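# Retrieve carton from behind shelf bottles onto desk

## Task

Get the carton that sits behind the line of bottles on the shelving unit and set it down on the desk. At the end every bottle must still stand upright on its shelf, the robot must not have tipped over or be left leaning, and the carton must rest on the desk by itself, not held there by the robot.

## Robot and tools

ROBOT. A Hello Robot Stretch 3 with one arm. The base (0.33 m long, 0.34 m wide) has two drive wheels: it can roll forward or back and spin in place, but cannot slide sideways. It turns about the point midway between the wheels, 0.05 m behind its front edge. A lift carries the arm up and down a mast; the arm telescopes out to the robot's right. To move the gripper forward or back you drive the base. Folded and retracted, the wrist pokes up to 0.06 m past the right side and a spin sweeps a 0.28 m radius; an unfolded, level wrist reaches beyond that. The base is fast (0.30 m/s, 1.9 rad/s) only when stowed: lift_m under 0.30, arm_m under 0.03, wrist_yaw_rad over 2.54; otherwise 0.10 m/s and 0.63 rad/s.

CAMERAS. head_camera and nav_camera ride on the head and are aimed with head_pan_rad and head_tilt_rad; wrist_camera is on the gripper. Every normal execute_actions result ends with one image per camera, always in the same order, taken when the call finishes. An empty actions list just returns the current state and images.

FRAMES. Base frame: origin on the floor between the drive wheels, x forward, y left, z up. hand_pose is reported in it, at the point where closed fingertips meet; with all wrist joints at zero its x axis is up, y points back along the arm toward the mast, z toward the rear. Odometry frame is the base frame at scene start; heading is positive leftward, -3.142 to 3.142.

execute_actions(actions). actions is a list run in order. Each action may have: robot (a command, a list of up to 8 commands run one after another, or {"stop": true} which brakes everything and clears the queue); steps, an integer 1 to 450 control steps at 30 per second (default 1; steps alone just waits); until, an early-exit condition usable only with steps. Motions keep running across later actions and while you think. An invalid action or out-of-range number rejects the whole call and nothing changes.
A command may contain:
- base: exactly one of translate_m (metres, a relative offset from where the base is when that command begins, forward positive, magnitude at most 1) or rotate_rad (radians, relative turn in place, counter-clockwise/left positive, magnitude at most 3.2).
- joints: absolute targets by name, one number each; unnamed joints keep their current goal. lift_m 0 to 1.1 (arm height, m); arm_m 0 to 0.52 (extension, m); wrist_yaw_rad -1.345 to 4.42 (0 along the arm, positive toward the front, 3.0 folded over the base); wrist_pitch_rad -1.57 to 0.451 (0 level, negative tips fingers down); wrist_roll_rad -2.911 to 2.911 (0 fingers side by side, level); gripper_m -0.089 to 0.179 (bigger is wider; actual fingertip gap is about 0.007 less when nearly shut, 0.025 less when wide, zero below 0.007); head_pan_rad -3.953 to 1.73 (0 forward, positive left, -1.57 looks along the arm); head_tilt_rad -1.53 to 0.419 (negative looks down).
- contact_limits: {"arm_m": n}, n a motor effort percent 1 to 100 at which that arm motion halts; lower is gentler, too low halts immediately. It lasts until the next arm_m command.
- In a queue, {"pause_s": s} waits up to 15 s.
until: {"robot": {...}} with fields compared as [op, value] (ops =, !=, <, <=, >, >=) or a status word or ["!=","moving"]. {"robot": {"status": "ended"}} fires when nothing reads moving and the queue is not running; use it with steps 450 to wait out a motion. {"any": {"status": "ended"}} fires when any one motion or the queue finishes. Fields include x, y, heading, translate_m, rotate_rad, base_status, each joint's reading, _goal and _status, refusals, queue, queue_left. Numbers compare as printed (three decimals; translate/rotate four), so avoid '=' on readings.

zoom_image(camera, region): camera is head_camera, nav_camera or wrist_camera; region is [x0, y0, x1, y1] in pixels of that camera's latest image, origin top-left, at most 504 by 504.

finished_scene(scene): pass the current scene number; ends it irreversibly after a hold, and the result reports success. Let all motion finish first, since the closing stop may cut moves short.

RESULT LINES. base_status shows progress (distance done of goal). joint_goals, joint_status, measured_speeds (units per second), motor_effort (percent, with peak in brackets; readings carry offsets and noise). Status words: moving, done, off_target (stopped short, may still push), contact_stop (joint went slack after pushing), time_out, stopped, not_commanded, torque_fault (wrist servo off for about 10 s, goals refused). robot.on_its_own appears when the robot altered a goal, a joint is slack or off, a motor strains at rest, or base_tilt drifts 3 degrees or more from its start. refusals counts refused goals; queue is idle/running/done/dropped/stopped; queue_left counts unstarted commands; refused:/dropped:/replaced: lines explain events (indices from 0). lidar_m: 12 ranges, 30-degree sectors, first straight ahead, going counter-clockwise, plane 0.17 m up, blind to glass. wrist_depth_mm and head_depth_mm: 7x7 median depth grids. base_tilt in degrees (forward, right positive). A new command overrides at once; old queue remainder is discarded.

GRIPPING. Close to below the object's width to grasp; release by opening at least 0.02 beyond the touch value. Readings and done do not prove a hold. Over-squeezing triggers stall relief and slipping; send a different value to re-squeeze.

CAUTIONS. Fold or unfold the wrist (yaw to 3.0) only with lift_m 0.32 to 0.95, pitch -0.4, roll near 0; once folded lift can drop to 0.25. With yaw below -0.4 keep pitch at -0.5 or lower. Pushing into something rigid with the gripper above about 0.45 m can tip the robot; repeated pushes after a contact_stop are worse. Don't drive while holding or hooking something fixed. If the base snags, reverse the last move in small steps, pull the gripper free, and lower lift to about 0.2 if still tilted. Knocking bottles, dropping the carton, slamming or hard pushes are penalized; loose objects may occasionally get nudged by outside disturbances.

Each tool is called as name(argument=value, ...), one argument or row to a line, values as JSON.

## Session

execute_actions(
  actions=[],
)

Scene clock: 0.00 s.
robot.base_odometry: x=+0.000 y=+0.000 heading=+0.000 (m, m, rad; robot's odometry frame)
robot.turned_by_wheels: +0.000 (rad since the last result)
robot.turned_by_imu: +0.000 (rad since the last result)
robot.base_tilt: forward=+1.6 right=-0.7 (deg)
robot.lidar_m: 1.60 1.83 2.63 2.13 2.27 1.78 1.76 1.87 1.87 1.75 2.31 2.02
robot.head_depth_mm: 1884 1891 1896 1890 1890 1874 1719 / 1907 1905 1908 1920 1921 1896 1696 / 1925 1935 1940 1940 1941 1931 1710 / 1962 1966 1966 1963 1974 1942 1720 / 1987 1994 1995 1991 1995 1982 1660 / 1996 2017 2021 2029 2020 1999 1752 / 1976 2034 2041 2042 2036 2044 1761
robot.base_status: not_commanded
robot.joint_positions: lift_m=+0.552 arm_m=-0.001 wrist_yaw_rad=+3.033 wrist_pitch_rad=-0.569 wrist_roll_rad=+0.017 gripper_m=+0.037 head_pan_rad=+0.001 head_tilt_rad=+0.016
robot.joint_goals: lift_m=+0.552 arm_m=-0.001 wrist_yaw_rad=+3.033 wrist_pitch_rad=-0.569 wrist_roll_rad=+0.017 gripper_m=+0.037 head_pan_rad=+0.001 head_tilt_rad=+0.016
robot.joint_status: lift_m=not_commanded arm_m=not_commanded wrist_yaw_rad=not_commanded wrist_pitch_rad=not_commanded wrist_roll_rad=not_commanded gripper_m=not_commanded head_pan_rad=not_commanded head_tilt_rad=not_commanded
robot.measured_speeds: translate_m=+0.000 rotate_rad=+0.000 lift_m=+0.000 arm_m=+0.000 wrist_yaw_rad=+0.000 wrist_pitch_rad=+0.000 wrist_roll_rad=+0.000 head_pan_rad=+0.000 head_tilt_rad=+0.000
robot: refusals=0 queue=idle queue_left=0
robot.motor_effort: left_wheel=+0 right_wheel=+1 lift_m=+30 arm_m=-1 wrist_yaw_rad=+0 wrist_pitch_rad=+7 wrist_roll_rad=+0 gripper_m=+1 head_pan_rad=-1 head_tilt_rad=+1 (%)
robot.hand_pose: x=+0.0007 y=+0.0581 z=+0.5321 quat_wxyz=(+0.237, +0.694, +0.160, +0.661) (m; robot's base frame)
robot.wrist_depth_mm: - - - - - - - / - - - - - - - / - - - - - - - / 879 894 925 933 949 959 - / 764 776 - 818 815 820 822 / 674 687 - 689 712 711 721 / 598 616 - 641 624 641 649
pictures: head_camera (sideways: a quarter turn clockwise sets it upright), nav_camera (sideways: a quarter turn counterclockwise sets it upright), wrist_camera
Images, in order (width x height): head_camera 896x504, nav_camera 672x504, wrist_camera 644x364.

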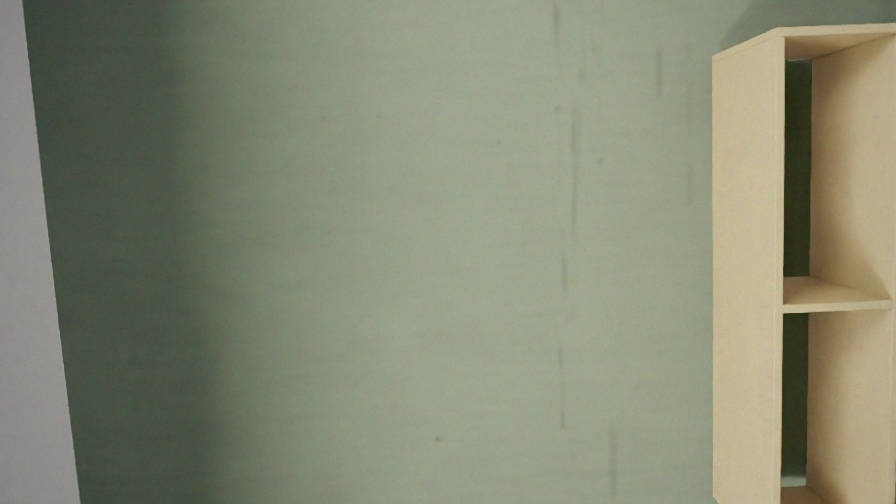

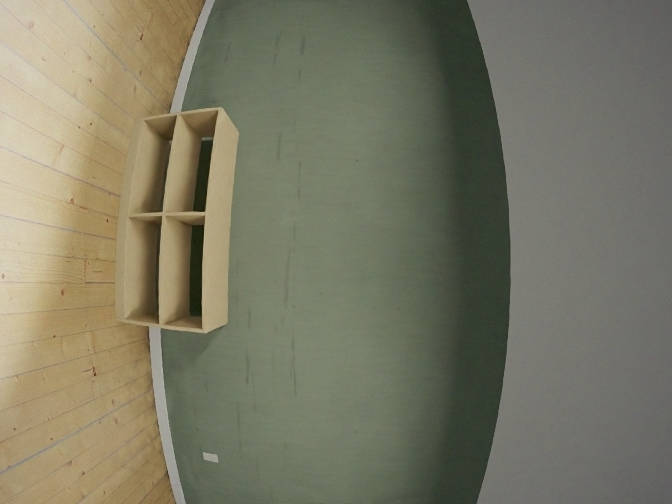

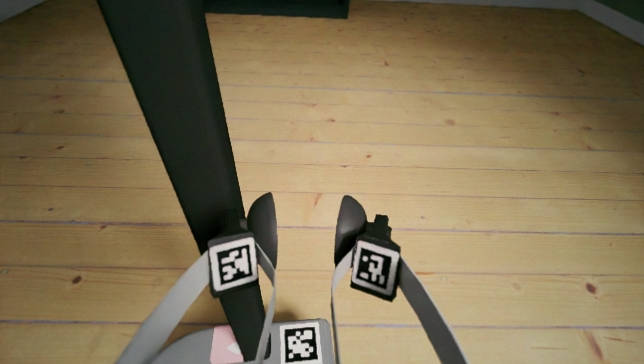

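execute_actions(
  actions=[
    {"robot": {"joints": {"head_pan_rad": 1.62, "head_tilt_rad": -0.4, "lift_m": 0.27, "wrist_pitch_rad": -0.4}}, "steps": 200, "until": {"robot": {"status": "ended"}}},
  ],
)

Scene clock: 6.87 s.
robot.base_odometry: x=+0.000 y=+0.000 heading=+0.000 (m, m, rad; robot's odometry frame)
robot.turned_by_wheels: +0.000 (rad since the last result)
robot.turned_by_imu: +0.001 (rad since the last result)
robot.base_tilt: forward=+1.6 right=-0.6 (deg)
robot.lidar_m: 1.60 1.83 2.63 2.13 2.28 1.78 1.76 1.87 1.87 1.75 2.31 2.02
robot.head_depth_mm: 2176 2303 2503 2678 2248 1748 1426 / 2155 2317 2451 2472 2248 1749 1434 / 2208 2357 2483 2709 2290 1776 1441 / 2225 2395 2530 2751 2305 1781 1449 / 2230 2398 2263 2451 2334 1786 1459 / 2072 2477 2690 2884 2343 1803 1457 / 2358 2546 2748 2938 2373 1826 1515
robot.base_status: not_commanded
robot.joint_positions: lift_m=+0.270 arm_m=-0.001 wrist_yaw_rad=+3.033 wrist_pitch_rad=-0.418 wrist_roll_rad=+0.017 gripper_m=+0.037 head_pan_rad=+1.613 head_tilt_rad=-0.395
robot.joint_goals: lift_m=+0.270 arm_m=-0.001 wrist_yaw_rad=+3.033 wrist_pitch_rad=-0.400 wrist_roll_rad=+0.017 gripper_m=+0.037 head_pan_rad=+1.620 head_tilt_rad=-0.400
robot.joint_status: lift_m=done arm_m=not_commanded wrist_yaw_rad=not_commanded wrist_pitch_rad=done wrist_roll_rad=not_commanded gripper_m=not_commanded head_pan_rad=done head_tilt_rad=done
robot.measured_speeds: translate_m=+0.000 rotate_rad=+0.000 lift_m=+0.000 arm_m=+0.000 wrist_yaw_rad=+0.000 wrist_pitch_rad=+0.000 wrist_roll_rad=+0.000 head_pan_rad=+0.000 head_tilt_rad=+0.000
robot: refusals=0 queue=done queue_left=0
robot.motor_effort: left_wheel=+1(1) right_wheel=+1(0) lift_m=+22(31) arm_m=-1(1) wrist_yaw_rad=+0(0) wrist_pitch_rad=+11(12) wrist_roll_rad=+0(1) gripper_m=+0(0) head_pan_rad=+2(27) head_tilt_rad=-2(28) (%)
robot.hand_pose: x=+0.0030 y=+0.0795 z=+0.2829 quat_wxyz=(+0.185, +0.704, +0.108, +0.677) (m; robot's base frame)
robot.wrist_depth_mm: - - - - - - - / - - - - - - - / 815 820 858 859 900 925 945 / 640 640 671 668 699 705 728 / 531 536 - 550 565 569 583 / 451 487 - - 480 481 489 / - - - - 416 417 424
pictures: head_camera (sideways: a quarter turn clockwise sets it upright), nav_camera (sideways: a quarter turn counterclockwise sets it upright), wrist_camera
Images, in order (width x height): head_camera 896x504, nav_camera 672x504, wrist_camera 644x364.

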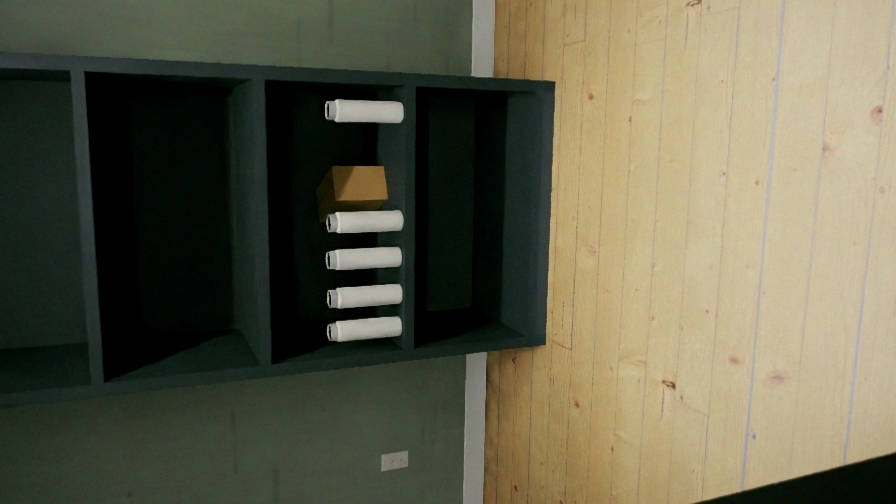

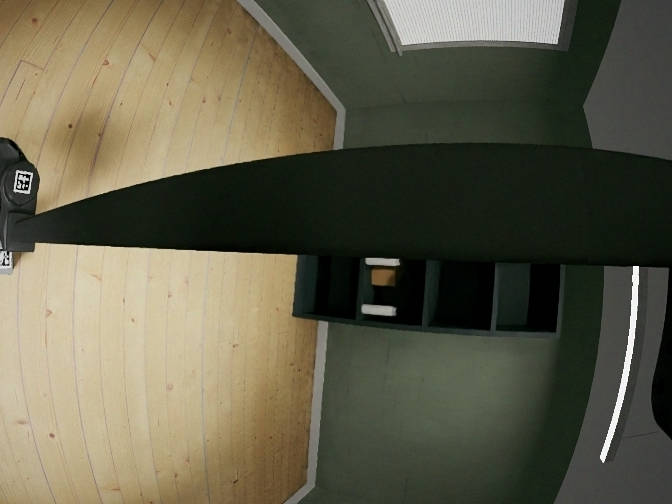

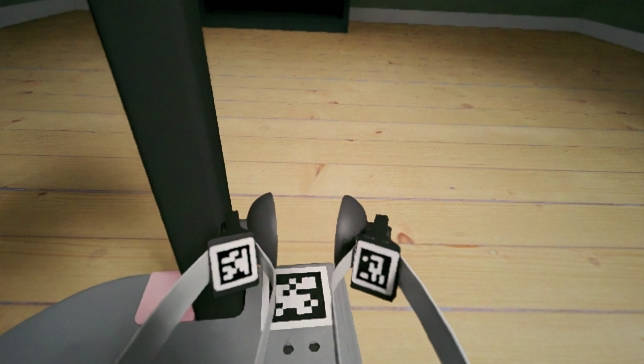

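execute_actions(
  actions=[
    {"robot": [{"base": {"rotate_rad": 1.384}, "joints": {"head_pan_rad": -1.57, "head_tilt_rad": -0.8}}, {"base": {"translate_m": 1.0}}, {"base": {"translate_m": 0.594}}, {"base": {"rotate_rad": 2.04}}], "steps": 450, "until": {"robot": {"status": "ended"}}},
  ],
)

Scene clock: 39.33 s.
robot.base_odometry: x=+0.296 y=+1.566 heading=-2.859 (m, m, rad; robot's odometry frame)
robot.turned_by_wheels: +3.424 (rad since the last result)
robot.turned_by_imu: +3.415 (rad since the last result)
robot.base_tilt: forward=+1.6 right=-0.6 (deg)
robot.lidar_m: 1.90 2.38 3.31 3.06 1.57 1.63 1.66 1.08 0.53 0.99 0.96 1.90
robot.head_depth_mm: 808 606 1088 971 852 1145 1152 / 829 612 1136 1021 894 1232 1158 / 843 618 980 1007 944 1258 1160 / 854 625 1016 1013 1348 1282 1169 / 867 636 1233 930 1405 1307 1179 / 880 666 1279 980 1444 1334 1180 / 898 701 1214 1031 1428 1347 1188
robot.base_status: done (rotate_rad +2.0399 of +2.0400)
robot.joint_positions: lift_m=+0.270 arm_m=-0.001 wrist_yaw_rad=+3.033 wrist_pitch_rad=-0.418 wrist_roll_rad=+0.017 gripper_m=+0.037 head_pan_rad=-1.563 head_tilt_rad=-0.790
robot.joint_goals: lift_m=+0.270 arm_m=-0.001 wrist_yaw_rad=+3.033 wrist_pitch_rad=-0.400 wrist_roll_rad=+0.017 gripper_m=+0.037 head_pan_rad=-1.570 head_tilt_rad=-0.800
robot.joint_status: lift_m=done arm_m=not_commanded wrist_yaw_rad=not_commanded wrist_pitch_rad=done wrist_roll_rad=not_commanded gripper_m=not_commanded head_pan_rad=done head_tilt_rad=done
robot.measured_speeds: translate_m=+0.000 rotate_rad=+0.000 lift_m=+0.000 arm_m=+0.000 wrist_yaw_rad=+0.000 wrist_pitch_rad=+0.000 wrist_roll_rad=+0.000 head_pan_rad=+0.000 head_tilt_rad=+0.000
robot: refusals=0 queue=done queue_left=0
robot.motor_effort: left_wheel=-1(8) right_wheel=+2(11) lift_m=+22(22) arm_m=-1(1) wrist_yaw_rad=+0(0) wrist_pitch_rad=+11(11) wrist_roll_rad=+0(0) gripper_m=+0(0) head_pan_rad=-2(27) head_tilt_rad=-4(29) (%)
robot.hand_pose: x=+0.0030 y=+0.0795 z=+0.2830 quat_wxyz=(+0.185, +0.704, +0.108, +0.677) (m; robot's base frame)
robot.wrist_depth_mm: - - - - - - - / - - - - - - - / 804 835 844 875 911 917 943 / 641 645 662 686 697 703 720 / 527 535 - 553 565 571 581 / 458 487 - - 476 482 491 / - - - - 414 414 421
pictures: head_camera (sideways: a quarter turn clockwise sets it upright), nav_camera (sideways: a quarter turn counterclockwise sets it upright), wrist_camera
Images, in order (width x height): head_camera 896x504, nav_camera 672x504, wrist_camera 644x364.

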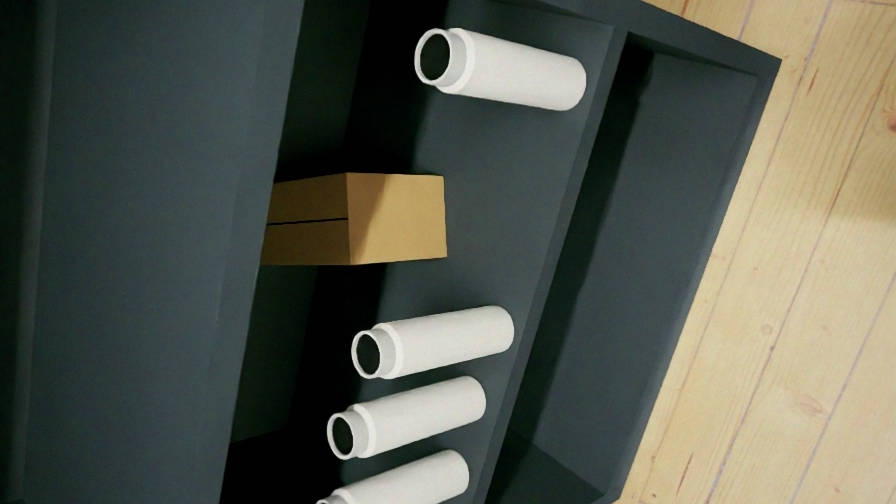

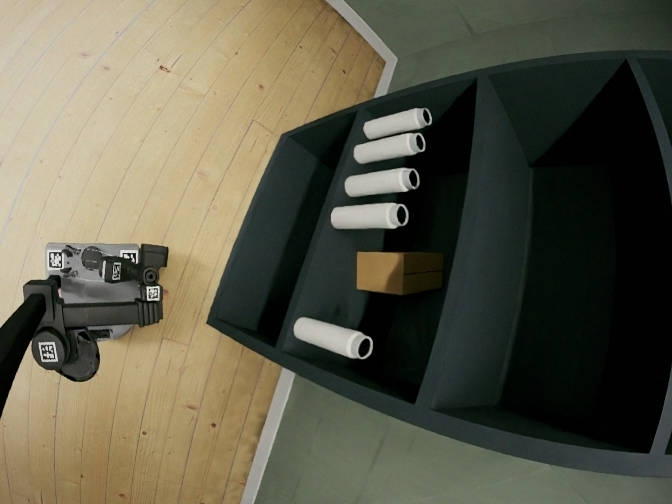

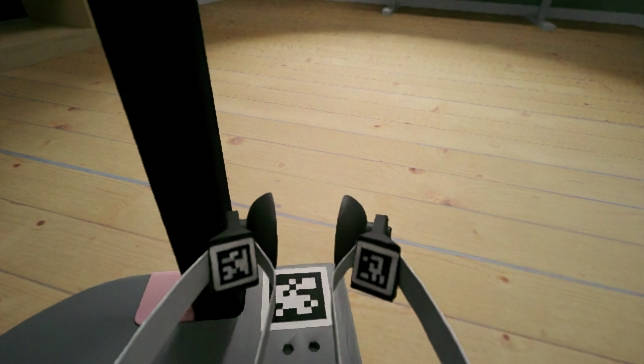

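execute_actions(
  actions=[
    {"robot": [{"joints": {"lift_m": 0.64, "wrist_roll_rad": 0.0, "gripper_m": 0.07}}, {"joints": {"wrist_yaw_rad": -0.03, "wrist_pitch_rad": -0.45}}, {"joints": {"arm_m": 0.27}, "contact_limits": {"arm_m": 15}}, {"joints": {"gripper_m": 0.16}}], "steps": 450, "until": {"robot": {"status": "ended"}}},
  ],
)

Scene clock: 55.93 s.
robot.base_odometry: x=+0.296 y=+1.566 heading=-2.859 (m, m, rad; robot's odometry frame)
robot.turned_by_wheels: +0.000 (rad since the last result)
robot.turned_by_imu: +0.002 (rad since the last result)
robot.base_tilt: forward=+1.6 right=-0.7 (deg)
robot.lidar_m: 1.91 2.39 3.29 3.06 1.57 1.63 1.66 1.09 0.53 0.99 0.96 1.89
robot.head_depth_mm: 807 605 1089 968 852 - - / 825 611 1136 1065 - 1232 1156 / 841 618 980 1017 1356 1258 1165 / 854 624 1020 1018 1369 1287 1168 / 867 634 1236 928 1403 1307 1173 / 882 664 1276 982 1441 1332 1183 / 895 701 1211 1026 1425 1342 1183
robot.base_status: done (rotate_rad +2.0399 of +2.0400)
robot.joint_positions: lift_m=+0.640 arm_m=+0.270 wrist_yaw_rad=-0.029 wrist_pitch_rad=-0.463 wrist_roll_rad=+0.004 gripper_m=+0.160 head_pan_rad=-1.563 head_tilt_rad=-0.790
robot.joint_goals: lift_m=+0.640 arm_m=+0.270 wrist_yaw_rad=-0.030 wrist_pitch_rad=-0.450 wrist_roll_rad=+0.000 gripper_m=+0.160 head_pan_rad=-1.570 head_tilt_rad=-0.800
robot.joint_status: lift_m=done arm_m=done wrist_yaw_rad=done wrist_pitch_rad=done wrist_roll_rad=done gripper_m=done head_pan_rad=done head_tilt_rad=done
robot.measured_speeds: translate_m=+0.000 rotate_rad=+0.000 lift_m=+0.000 arm_m=+0.000 wrist_yaw_rad=+0.000 wrist_pitch_rad=+0.000 wrist_roll_rad=+0.000 head_pan_rad=+0.000 head_tilt_rad=+0.000
robot: refusals=0 queue=done queue_left=0
robot.motor_effort: left_wheel=-2(2) right_wheel=+3(2) lift_m=+37(39) arm_m=+6(9) wrist_yaw_rad=-2(3) wrist_pitch_rad=+8(11) wrist_roll_rad=-3(6) gripper_m=+1(99) head_pan_rad=-4(3) head_tilt_rad=-3(4) (%)
robot.contact_limits: arm_m 15 (drawing in: default 30, maximum 49; extending or still: default 41, maximum 66)
robot.hand_pose: x=-0.0278 y=-0.6329 z=+0.6423 quat_wxyz=(+0.684, +0.152, -0.692, -0.173) (m; robot's base frame)
robot.wrist_depth_mm: 542 582 252 235 424 398 365 / 544 587 255 247 467 428 388 / 177 448 288 276 480 453 389 / 181 359 339 314 386 395 360 / 186 302 305 312 317 339 314 / - 254 264 266 272 - 279 / 230 226 230 234 236 240 244
pictures: head_camera (sideways: a quarter turn clockwise sets it upright), nav_camera (sideways: a quarter turn counterclockwise sets it upright), wrist_camera
Images, in order (width x height): head_camera 896x504, nav_camera 672x504, wrist_camera 644x364.

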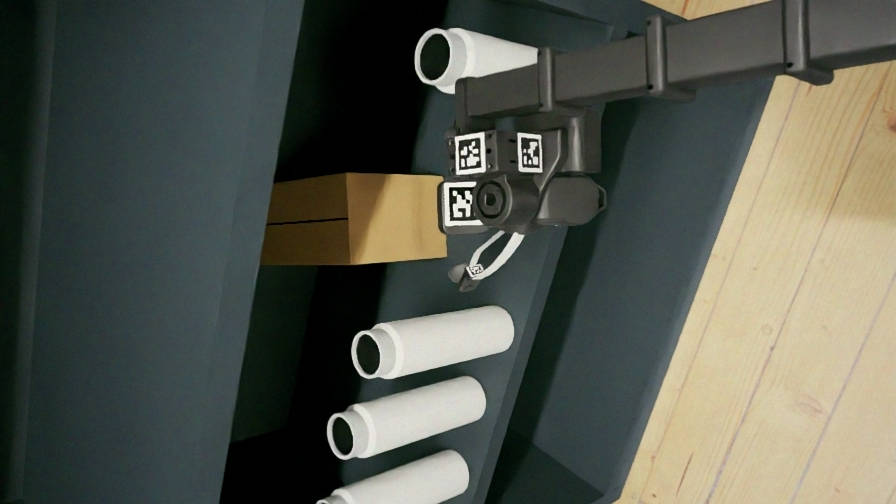

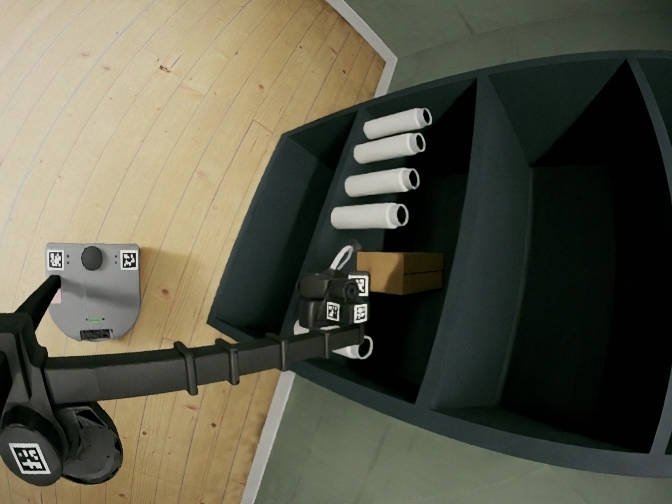

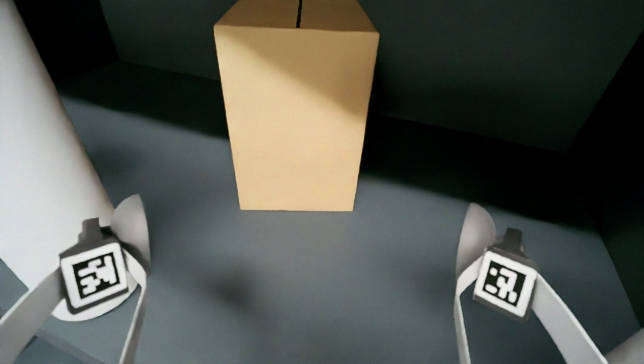

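execute_actions(
  actions=[
    {"robot": {"joints": {"arm_m": 0.36, "wrist_yaw_rad": 0.005}, "contact_limits": {"arm_m": 15}}, "steps": 450, "until": {"robot": {"status": "ended"}}},
  ],
)

Scene clock: 65.17 s.
robot.base_odometry: x=+0.296 y=+1.566 heading=-2.859 (m, m, rad; robot's odometry frame)
robot.turned_by_wheels: +0.000 (rad since the last result)
robot.turned_by_imu: +0.001 (rad since the last result)
robot.base_tilt: forward=+1.6 right=-0.6 (deg)
robot.lidar_m: 1.91 2.39 3.29 3.07 1.57 1.64 1.66 1.08 0.53 0.99 0.96 1.89
robot.head_depth_mm: 808 605 1091 970 860 - - / 827 611 1134 - 916 1232 1155 / 842 618 968 - 941 1255 1165 / 854 625 1016 1014 1346 1278 1164 / 869 634 1236 929 1406 1305 1177 / 884 665 1282 980 1447 1335 1183 / 898 701 1210 1028 1429 1341 1187
robot.base_status: done (rotate_rad +2.0399 of +2.0400)
robot.joint_positions: lift_m=+0.640 arm_m=+0.360 wrist_yaw_rad=+0.003 wrist_pitch_rad=-0.463 wrist_roll_rad=+0.004 gripper_m=+0.160 head_pan_rad=-1.563 head_tilt_rad=-0.790
robot.joint_goals: lift_m=+0.640 arm_m=+0.360 wrist_yaw_rad=+0.005 wrist_pitch_rad=-0.450 wrist_roll_rad=+0.000 gripper_m=+0.160 head_pan_rad=-1.570 head_tilt_rad=-0.800
robot.joint_status: lift_m=done arm_m=done wrist_yaw_rad=done wrist_pitch_rad=done wrist_roll_rad=done gripper_m=done head_pan_rad=done head_tilt_rad=done
robot.measured_speeds: translate_m=+0.000 rotate_rad=+0.000 lift_m=+0.000 arm_m=+0.000 wrist_yaw_rad=+0.000 wrist_pitch_rad=+0.000 wrist_roll_rad=+0.000 head_pan_rad=+0.000 head_tilt_rad=+0.000
robot: refusals=0 queue=done queue_left=0
robot.motor_effort: left_wheel=-2(2) right_wheel=+3(3) lift_m=+37(38) arm_m=+5(8) wrist_yaw_rad=+1(3) wrist_pitch_rad=+8(8) wrist_roll_rad=-4(4) gripper_m=+1(0) head_pan_rad=-2(3) head_tilt_rad=-5(4) (%)
robot.contact_limits: arm_m 15 (drawing in: default 30, maximum 49; extending or still: default 41, maximum 66)
robot.hand_pose: x=-0.0209 y=-0.7230 z=+0.6423 quat_wxyz=(+0.687, +0.163, -0.689, -0.162) (m; robot's base frame)
robot.wrist_depth_mm: 491 514 287 234 352 328 301 / 505 550 160 164 183 355 324 / 434 444 174 175 184 384 348 / 352 358 202 198 357 389 373 / 299 302 242 227 308 336 331 / - 254 257 259 270 - 280 / 183 226 229 233 237 239 245
pictures: head_camera (sideways: a quarter turn clockwise sets it upright), nav_camera (sideways: a quarter turn counterclockwise sets it upright), wrist_camera
Images, in order (width x height): head_camera 896x504, nav_camera 672x504, wrist_camera 644x364.

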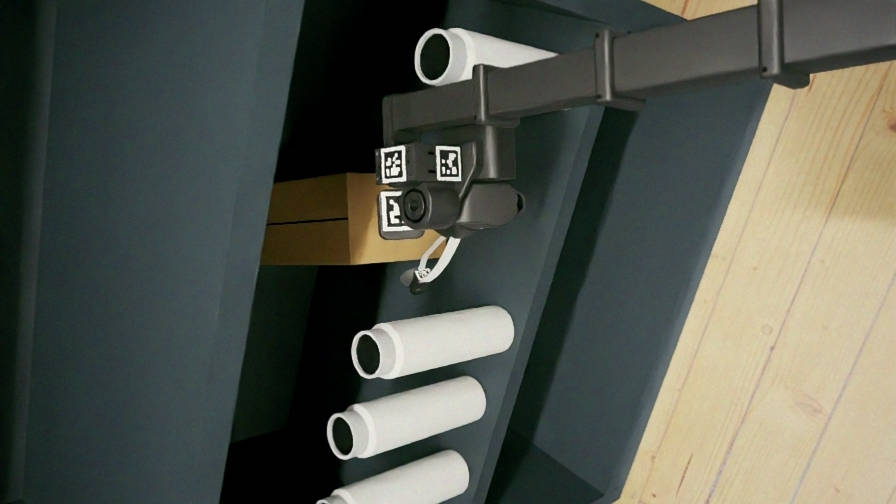

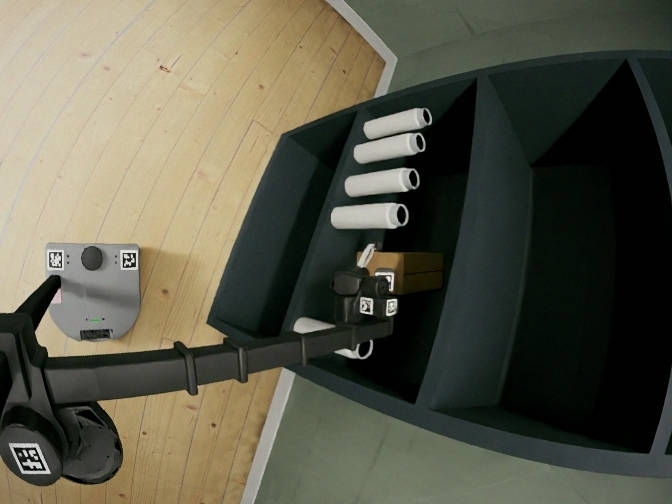

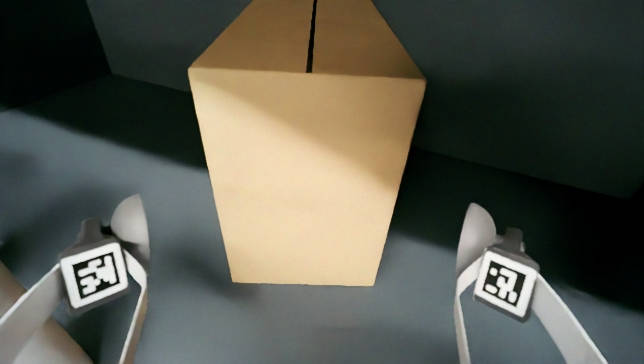

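execute_actions(
  actions=[
    {"robot": [{"joints": {"arm_m": 0.44}, "contact_limits": {"arm_m": 15}}, {"joints": {"gripper_m": 0.092}}, {"joints": {"lift_m": 0.646}}, {"joints": {"arm_m": 0.138}}, {"joints": {"lift_m": 0.639}}, {"joints": {"gripper_m": 0.16}}, {"joints": {"lift_m": 0.815}}], "steps": 450, "until": {"robot": {"status": "ended"}}},
  ],
)

Scene clock: 88.77 s.
robot.base_odometry: x=+0.296 y=+1.566 heading=-2.859 (m, m, rad; robot's odometry frame)
robot.turned_by_wheels: +0.000 (rad since the last result)
robot.turned_by_imu: +0.002 (rad since the last result)
robot.base_tilt: forward=+1.6 right=-0.6 (deg)
robot.lidar_m: 1.91 2.39 3.29 3.04 1.57 1.63 1.66 1.08 0.53 0.99 0.96 1.89
robot.head_depth_mm: 806 605 1092 - - 1226 1151 / 828 611 1134 - - 1228 1153 / 843 619 1165 - - 1254 1164 / 853 625 1196 986 947 1285 1167 / 866 634 1233 914 1408 1306 1175 / 881 665 1280 981 1438 1337 1181 / 895 701 1212 1030 1432 1342 1185
robot.base_status: done (rotate_rad +2.0399 of +2.0400)
robot.joint_positions: lift_m=+0.815 arm_m=+0.138 wrist_yaw_rad=+0.004 wrist_pitch_rad=-0.467 wrist_roll_rad=+0.004 gripper_m=+0.160 head_pan_rad=-1.563 head_tilt_rad=-0.790
robot.joint_goals: lift_m=+0.815 arm_m=+0.138 wrist_yaw_rad=+0.005 wrist_pitch_rad=-0.450 wrist_roll_rad=+0.000 gripper_m=+0.160 head_pan_rad=-1.570 head_tilt_rad=-0.800
robot.joint_status: lift_m=done arm_m=done wrist_yaw_rad=done wrist_pitch_rad=done wrist_roll_rad=done gripper_m=done head_pan_rad=done head_tilt_rad=done
robot.measured_speeds: translate_m=+0.000 rotate_rad=+0.000 lift_m=+0.000 arm_m=+0.000 wrist_yaw_rad=+0.000 wrist_pitch_rad=+0.000 wrist_roll_rad=+0.000 head_pan_rad=+0.000 head_tilt_rad=+0.000
robot: refusals=0 queue=done queue_left=0
robot.motor_effort: left_wheel=-1(2) right_wheel=+3(3) lift_m=+37(39) arm_m=-5(7) wrist_yaw_rad=+1(1) wrist_pitch_rad=+11(11) wrist_roll_rad=-4(3) gripper_m=+1(100) head_pan_rad=-2(4) head_tilt_rad=-4(5) (%)
robot.hand_pose: x=-0.0206 y=-0.5013 z=+0.8165 quat_wxyz=(+0.687, +0.165, -0.689, -0.163) (m; robot's base frame)
robot.wrist_depth_mm: 561 692 665 597 543 490 398 / 581 724 748 648 585 532 357 / 395 375 766 737 644 576 324 / 461 345 608 367 654 594 298 / 537 390 386 305 548 376 274 / - 476 410 260 454 - 252 / 849 818 236 228 314 304 221
pictures: head_camera (sideways: a quarter turn clockwise sets it upright), nav_camera (sideways: a quarter turn counterclockwise sets it upright), wrist_camera
Images, in order (width x height): head_camera 896x504, nav_camera 672x504, wrist_camera 644x364.

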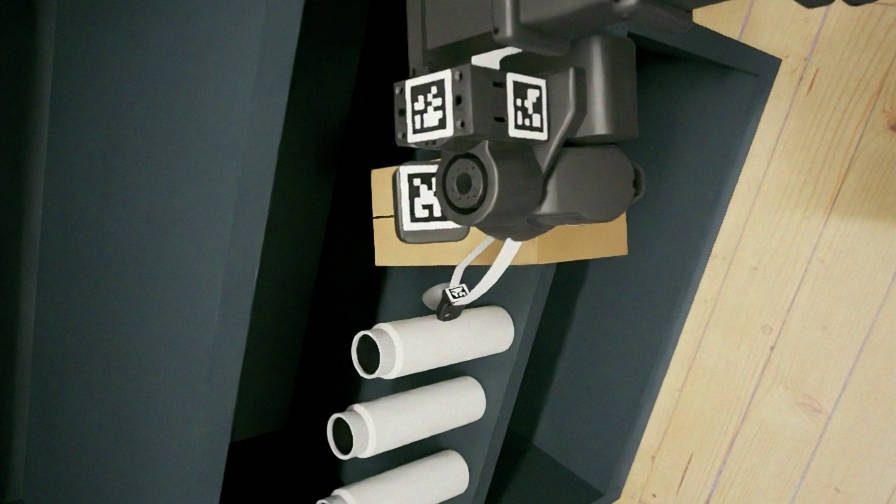

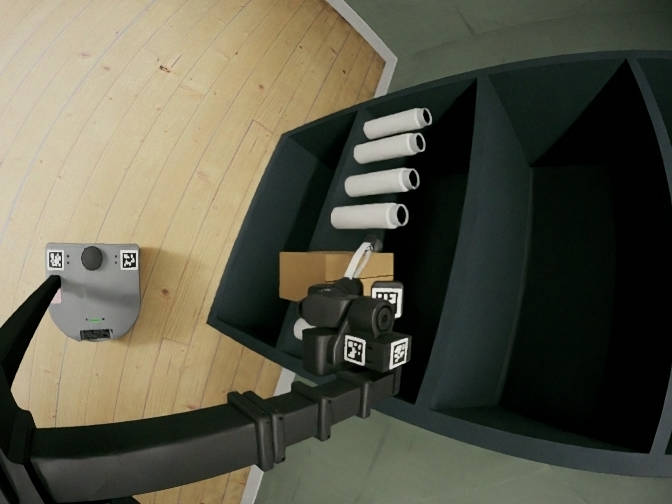

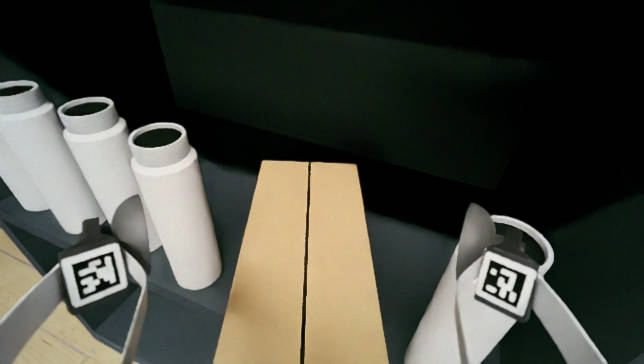

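execute_actions(
  actions=[
    {"robot": [{"joints": {"gripper_m": 0.09, "wrist_pitch_rad": -0.8}}, {"joints": {"arm_m": 0.298}, "contact_limits": {"arm_m": 15}}, {"joints": {"gripper_m": 0.16}}], "steps": 450, "until": {"robot": {"status": "ended"}}},
  ],
)

Scene clock: 101.33 s.
robot.base_odometry: x=+0.296 y=+1.566 heading=-2.859 (m, m, rad; robot's odometry frame)
robot.turned_by_wheels: +0.000 (rad since the last result)
robot.turned_by_imu: +0.001 (rad since the last result)
robot.base_tilt: forward=+1.6 right=-0.6 (deg)
robot.lidar_m: 1.91 2.39 3.29 3.07 1.57 1.64 1.66 1.08 0.53 0.99 0.96 1.89
robot.head_depth_mm: 806 605 543 - 852 1104 1157 / 827 623 - 982 894 1233 1154 / 842 619 - 766 760 1266 1163 / 852 624 1195 811 813 1286 1170 / 868 635 1235 923 1398 1301 1175 / 881 665 1279 978 1438 1330 1182 / 897 699 1211 1027 1423 1344 1187
robot.base_status: done (rotate_rad +2.0399 of +2.0400)
robot.joint_positions: lift_m=+0.815 arm_m=+0.298 wrist_yaw_rad=+0.004 wrist_pitch_rad=-0.809 wrist_roll_rad=+0.004 gripper_m=+0.160 head_pan_rad=-1.563 head_tilt_rad=-0.790
robot.joint_goals: lift_m=+0.815 arm_m=+0.298 wrist_yaw_rad=+0.005 wrist_pitch_rad=-0.800 wrist_roll_rad=+0.000 gripper_m=+0.160 head_pan_rad=-1.570 head_tilt_rad=-0.800
robot.joint_status: lift_m=done arm_m=done wrist_yaw_rad=done wrist_pitch_rad=done wrist_roll_rad=done gripper_m=done head_pan_rad=done head_tilt_rad=done
robot.measured_speeds: translate_m=+0.000 rotate_rad=+0.000 lift_m=+0.000 arm_m=+0.000 wrist_yaw_rad=+0.000 wrist_pitch_rad=+0.000 wrist_roll_rad=+0.000 head_pan_rad=+0.000 head_tilt_rad=+0.000
robot: refusals=0 queue=done queue_left=0
robot.motor_effort: left_wheel=-1(2) right_wheel=+3(2) lift_m=+37(37) arm_m=+5(6) wrist_yaw_rad=+1(0) wrist_pitch_rad=+6(11) wrist_roll_rad=-3(3) gripper_m=+0(99) head_pan_rad=-3(3) head_tilt_rad=-4(4) (%)
robot.contact_limits: arm_m 15 (drawing in: default 30, maximum 49; extending or still: default 41, maximum 66)
robot.hand_pose: x=-0.0209 y=-0.6020 z=+0.7514 quat_wxyz=(+0.649, +0.279, -0.651, -0.278) (m; robot's base frame)
robot.wrist_depth_mm: 539 595 593 532 475 423 381 / 199 527 533 545 528 479 414 / 186 450 466 254 489 503 379 / 215 239 235 228 441 447 344 / 801 303 210 207 396 413 314 / 841 809 188 190 363 - 267 / 769 777 174 175 273 195 136
pictures: head_camera (sideways: a quarter turn clockwise sets it upright), nav_camera (sideways: a quarter turn counterclockwise sets it upright), wrist_camera
Images, in order (width x height): head_camera 896x504, nav_camera 672x504, wrist_camera 644x364.

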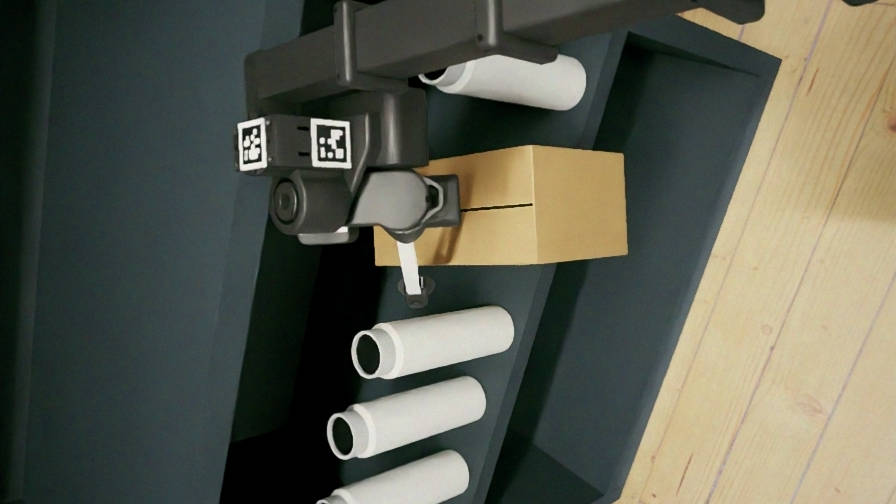

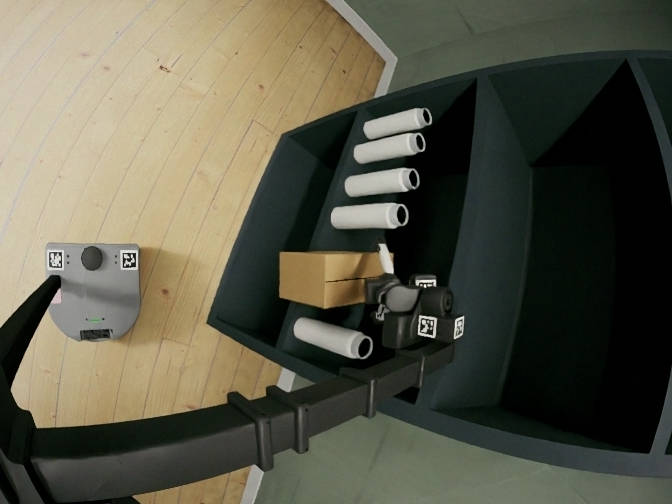

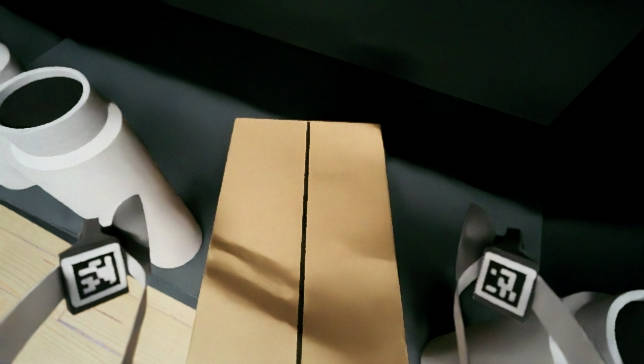

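execute_actions(
  actions=[
    {"robot": [{"joints": {"wrist_yaw_rad": 0.035, "arm_m": 0.292}}, {"joints": {"lift_m": 0.744}}, {"joints": {"gripper_m": 0.092}}, {"pause_s": 0.3}, {"joints": {"lift_m": 0.79}}], "steps": 450, "until": {"robot": {"status": "ended"}}},
  ],
)

Scene clock: 111.37 s.
robot.base_odometry: x=+0.296 y=+1.566 heading=-2.859 (m, m, rad; robot's odometry frame)
robot.turned_by_wheels: +0.000 (rad since the last result)
robot.turned_by_imu: +0.001 (rad since the last result)
robot.base_tilt: forward=+1.5 right=-0.7 (deg)
robot.lidar_m: 1.91 2.39 3.28 3.07 1.56 1.64 1.65 1.08 0.53 0.99 0.96 1.89
robot.head_depth_mm: 804 605 1062 - - 1105 1152 / 829 612 - 958 894 1235 1157 / 843 618 1145 697 764 1261 1163 / 853 625 1199 738 949 1280 1171 / 866 635 1238 924 1405 1307 1175 / 882 665 1279 982 1445 1333 1180 / 896 702 1212 1026 1426 1343 1187
robot.base_status: done (rotate_rad +2.0399 of +2.0400)
robot.joint_positions: lift_m=+0.790 arm_m=+0.292 wrist_yaw_rad=+0.032 wrist_pitch_rad=-0.816 wrist_roll_rad=+0.004 gripper_m=+0.093 head_pan_rad=-1.563 head_tilt_rad=-0.790
robot.joint_goals: lift_m=+0.790 arm_m=+0.292 wrist_yaw_rad=+0.035 wrist_pitch_rad=-0.800 wrist_roll_rad=+0.000 gripper_m=+0.092 head_pan_rad=-1.570 head_tilt_rad=-0.800
robot.joint_status: lift_m=done arm_m=done wrist_yaw_rad=done wrist_pitch_rad=done wrist_roll_rad=done gripper_m=done head_pan_rad=done head_tilt_rad=done
robot.measured_speeds: translate_m=+0.000 rotate_rad=+0.000 lift_m=+0.000 arm_m=+0.000 wrist_yaw_rad=+0.000 wrist_pitch_rad=+0.000 wrist_roll_rad=+0.000 head_pan_rad=+0.000 head_tilt_rad=+0.000
robot: refusals=0 queue=done queue_left=0
robot.motor_effort: left_wheel=-2(3) right_wheel=+3(5) lift_m=+37(39) arm_m=-4(6) wrist_yaw_rad=+3(3) wrist_pitch_rad=+10(11) wrist_roll_rad=-3(4) gripper_m=-23(100) head_pan_rad=-2(3) head_tilt_rad=-4(4) (%)
robot.hand_pose: x=-0.0165 y=-0.5951 z=+0.7252 quat_wxyz=(+0.652, +0.291, -0.645, -0.271) (m; robot's base frame)
robot.wrist_depth_mm: 489 549 558 531 470 426 387 / 171 476 180 179 189 480 416 / 186 223 161 163 170 460 394 / 379 244 147 149 153 415 355 / 859 270 135 137 139 385 322 / 812 126 126 127 129 351 161 / 750 734 117 119 120 210 131
pictures: head_camera (sideways: a quarter turn clockwise sets it upright), nav_camera (sideways: a quarter turn counterclockwise sets it upright), wrist_camera
Images, in order (width x height): head_camera 896x504, nav_camera 672x504, wrist_camera 644x364.

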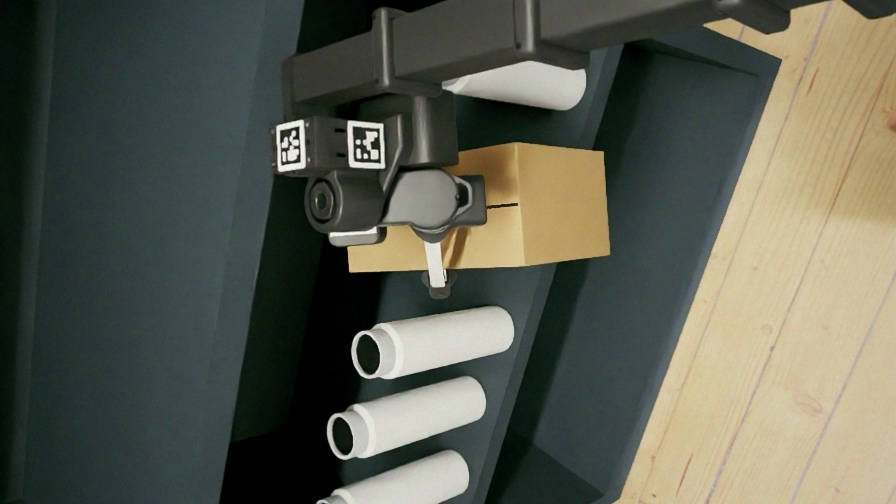

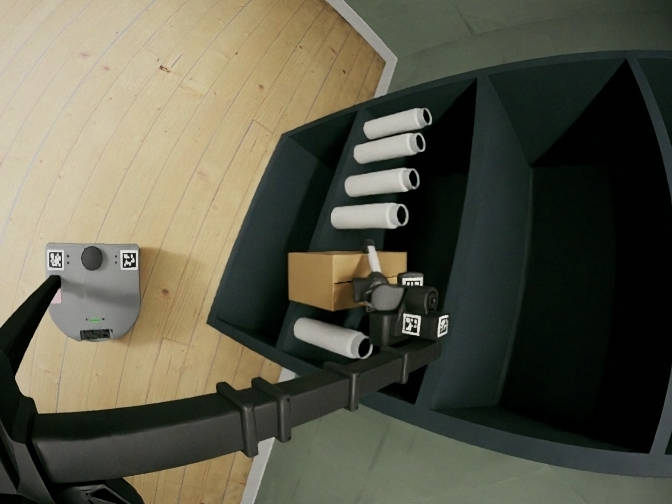

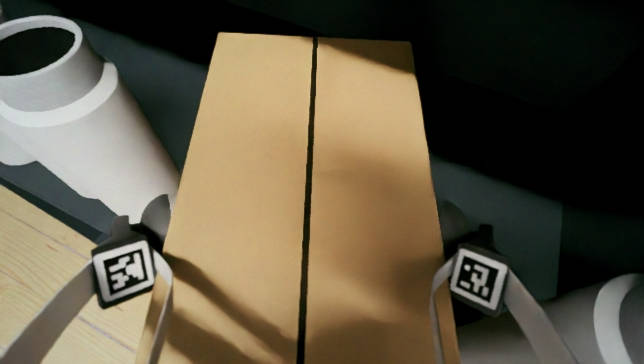

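execute_actions(
  actions=[
    {"robot": [{"joints": {"arm_m": 0.0}}, {"base": {"rotate_rad": 1.17}, "joints": {"head_pan_rad": 0.0, "head_tilt_rad": -0.6}}, {"base": {"translate_m": 1.0}, "joints": {"lift_m": 1.0}}, {"base": {"translate_m": 1.0}}], "steps": 450, "until": {"robot": {"status": "ended"}}},
    {"steps": 450, "until": {"robot": {"status": "ended"}}},
  ],
)

Scene clock: 150.63 s.
robot.base_odometry: x=+0.059 y=-0.420 heading=-1.690 (m, m, rad; robot's odometry frame)
robot.turned_by_wheels: +1.170 (rad since the last result)
robot.turned_by_imu: +1.183 (rad since the last result)
robot.base_tilt: forward=+1.6 right=-0.6 (deg)
robot.lidar_m: 1.32 1.81 1.94 1.47 1.94 2.65 2.97 2.66 1.96 1.86 1.93 1.58
robot.head_depth_mm: 1507 1633 1273 2025 1734 1450 1244 / 1503 1635 1296 2043 1748 1460 1247 / 1510 1637 1304 2038 1756 1471 1258 / 1503 1642 1319 2038 1777 1474 1260 / 1501 1657 1344 1986 1721 1492 1271 / 1496 1660 1360 2043 1803 1498 1277 / 1500 1644 1782 2046 1813 1500 1281
robot.base_status: done (translate_m +1.0000 of +1.0000)
robot.joint_positions: lift_m=+1.000 arm_m=+0.000 wrist_yaw_rad=+0.034 wrist_pitch_rad=-0.817 wrist_roll_rad=+0.004 gripper_m=+0.093 head_pan_rad=-0.007 head_tilt_rad=-0.606
robot.joint_goals: lift_m=+1.000 arm_m=+0.000 wrist_yaw_rad=+0.035 wrist_pitch_rad=-0.800 wrist_roll_rad=+0.000 gripper_m=+0.092 head_pan_rad=+0.000 head_tilt_rad=-0.600
robot.joint_status: lift_m=done arm_m=done wrist_yaw_rad=done wrist_pitch_rad=done wrist_roll_rad=done gripper_m=done head_pan_rad=done head_tilt_rad=done
robot.measured_speeds: translate_m=+0.000 rotate_rad=+0.000 lift_m=+0.000 arm_m=+0.000 wrist_yaw_rad=+0.000 wrist_pitch_rad=+0.000 wrist_roll_rad=+0.000 head_pan_rad=+0.000 head_tilt_rad=+0.000
robot: refusals=0 queue=done queue_left=0
robot.motor_effort: left_wheel=-2(6) right_wheel=+3(7) lift_m=+38(38) arm_m=-6(9) wrist_yaw_rad=+1(2) wrist_pitch_rad=+10(10) wrist_roll_rad=-4(3) gripper_m=-23(23) head_pan_rad=+2(27) head_tilt_rad=+3(22) (%)
robot.hand_pose: x=-0.0162 y=-0.3031 z=+0.9351 quat_wxyz=(+0.652, +0.291, -0.645, -0.271) (m; robot's base frame)
robot.wrist_depth_mm: - - - - - - - / - - 180 179 189 - - / - - 160 162 170 - - / - - 147 149 153 - - / - - 136 137 138 - - / - 126 126 127 129 - - / 921 904 118 119 120 - -
pictures: head_camera (sideways: a quarter turn clockwise sets it upright), nav_camera (sideways: a quarter turn counterclockwise sets it upright), wrist_camera
Images, in order (width x height): head_camera 896x504, nav_camera 672x504, wrist_camera 644x364.

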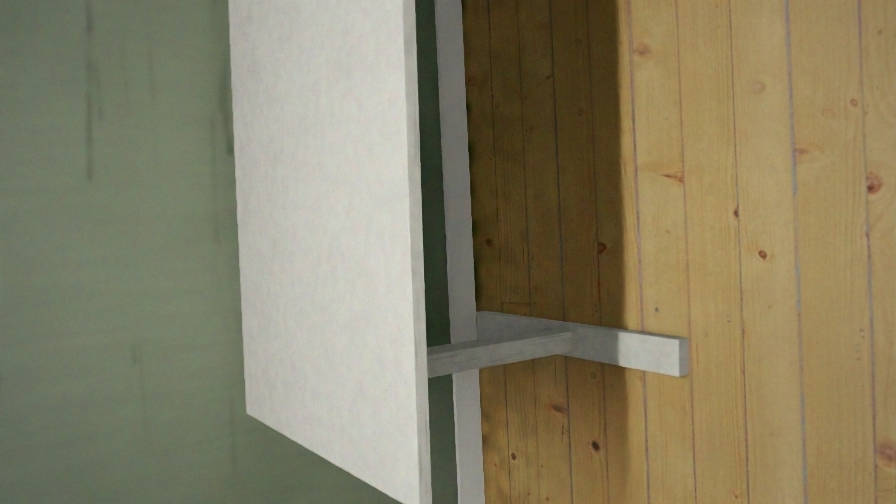

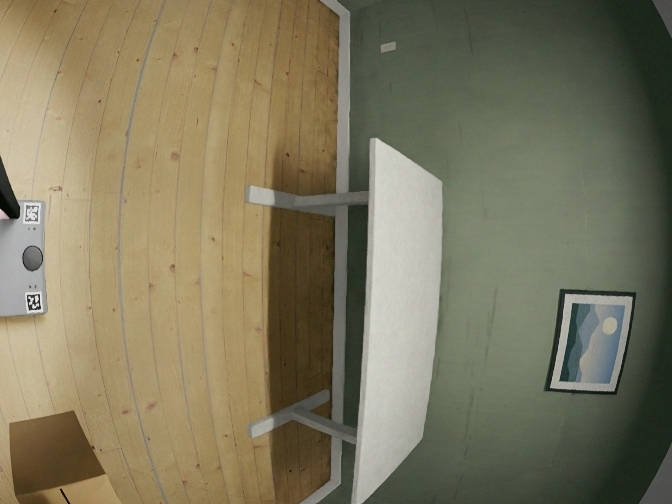

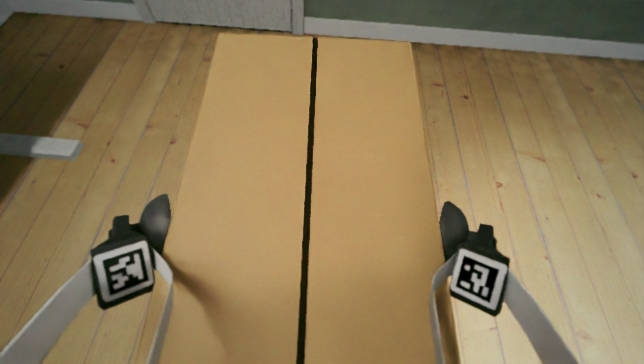

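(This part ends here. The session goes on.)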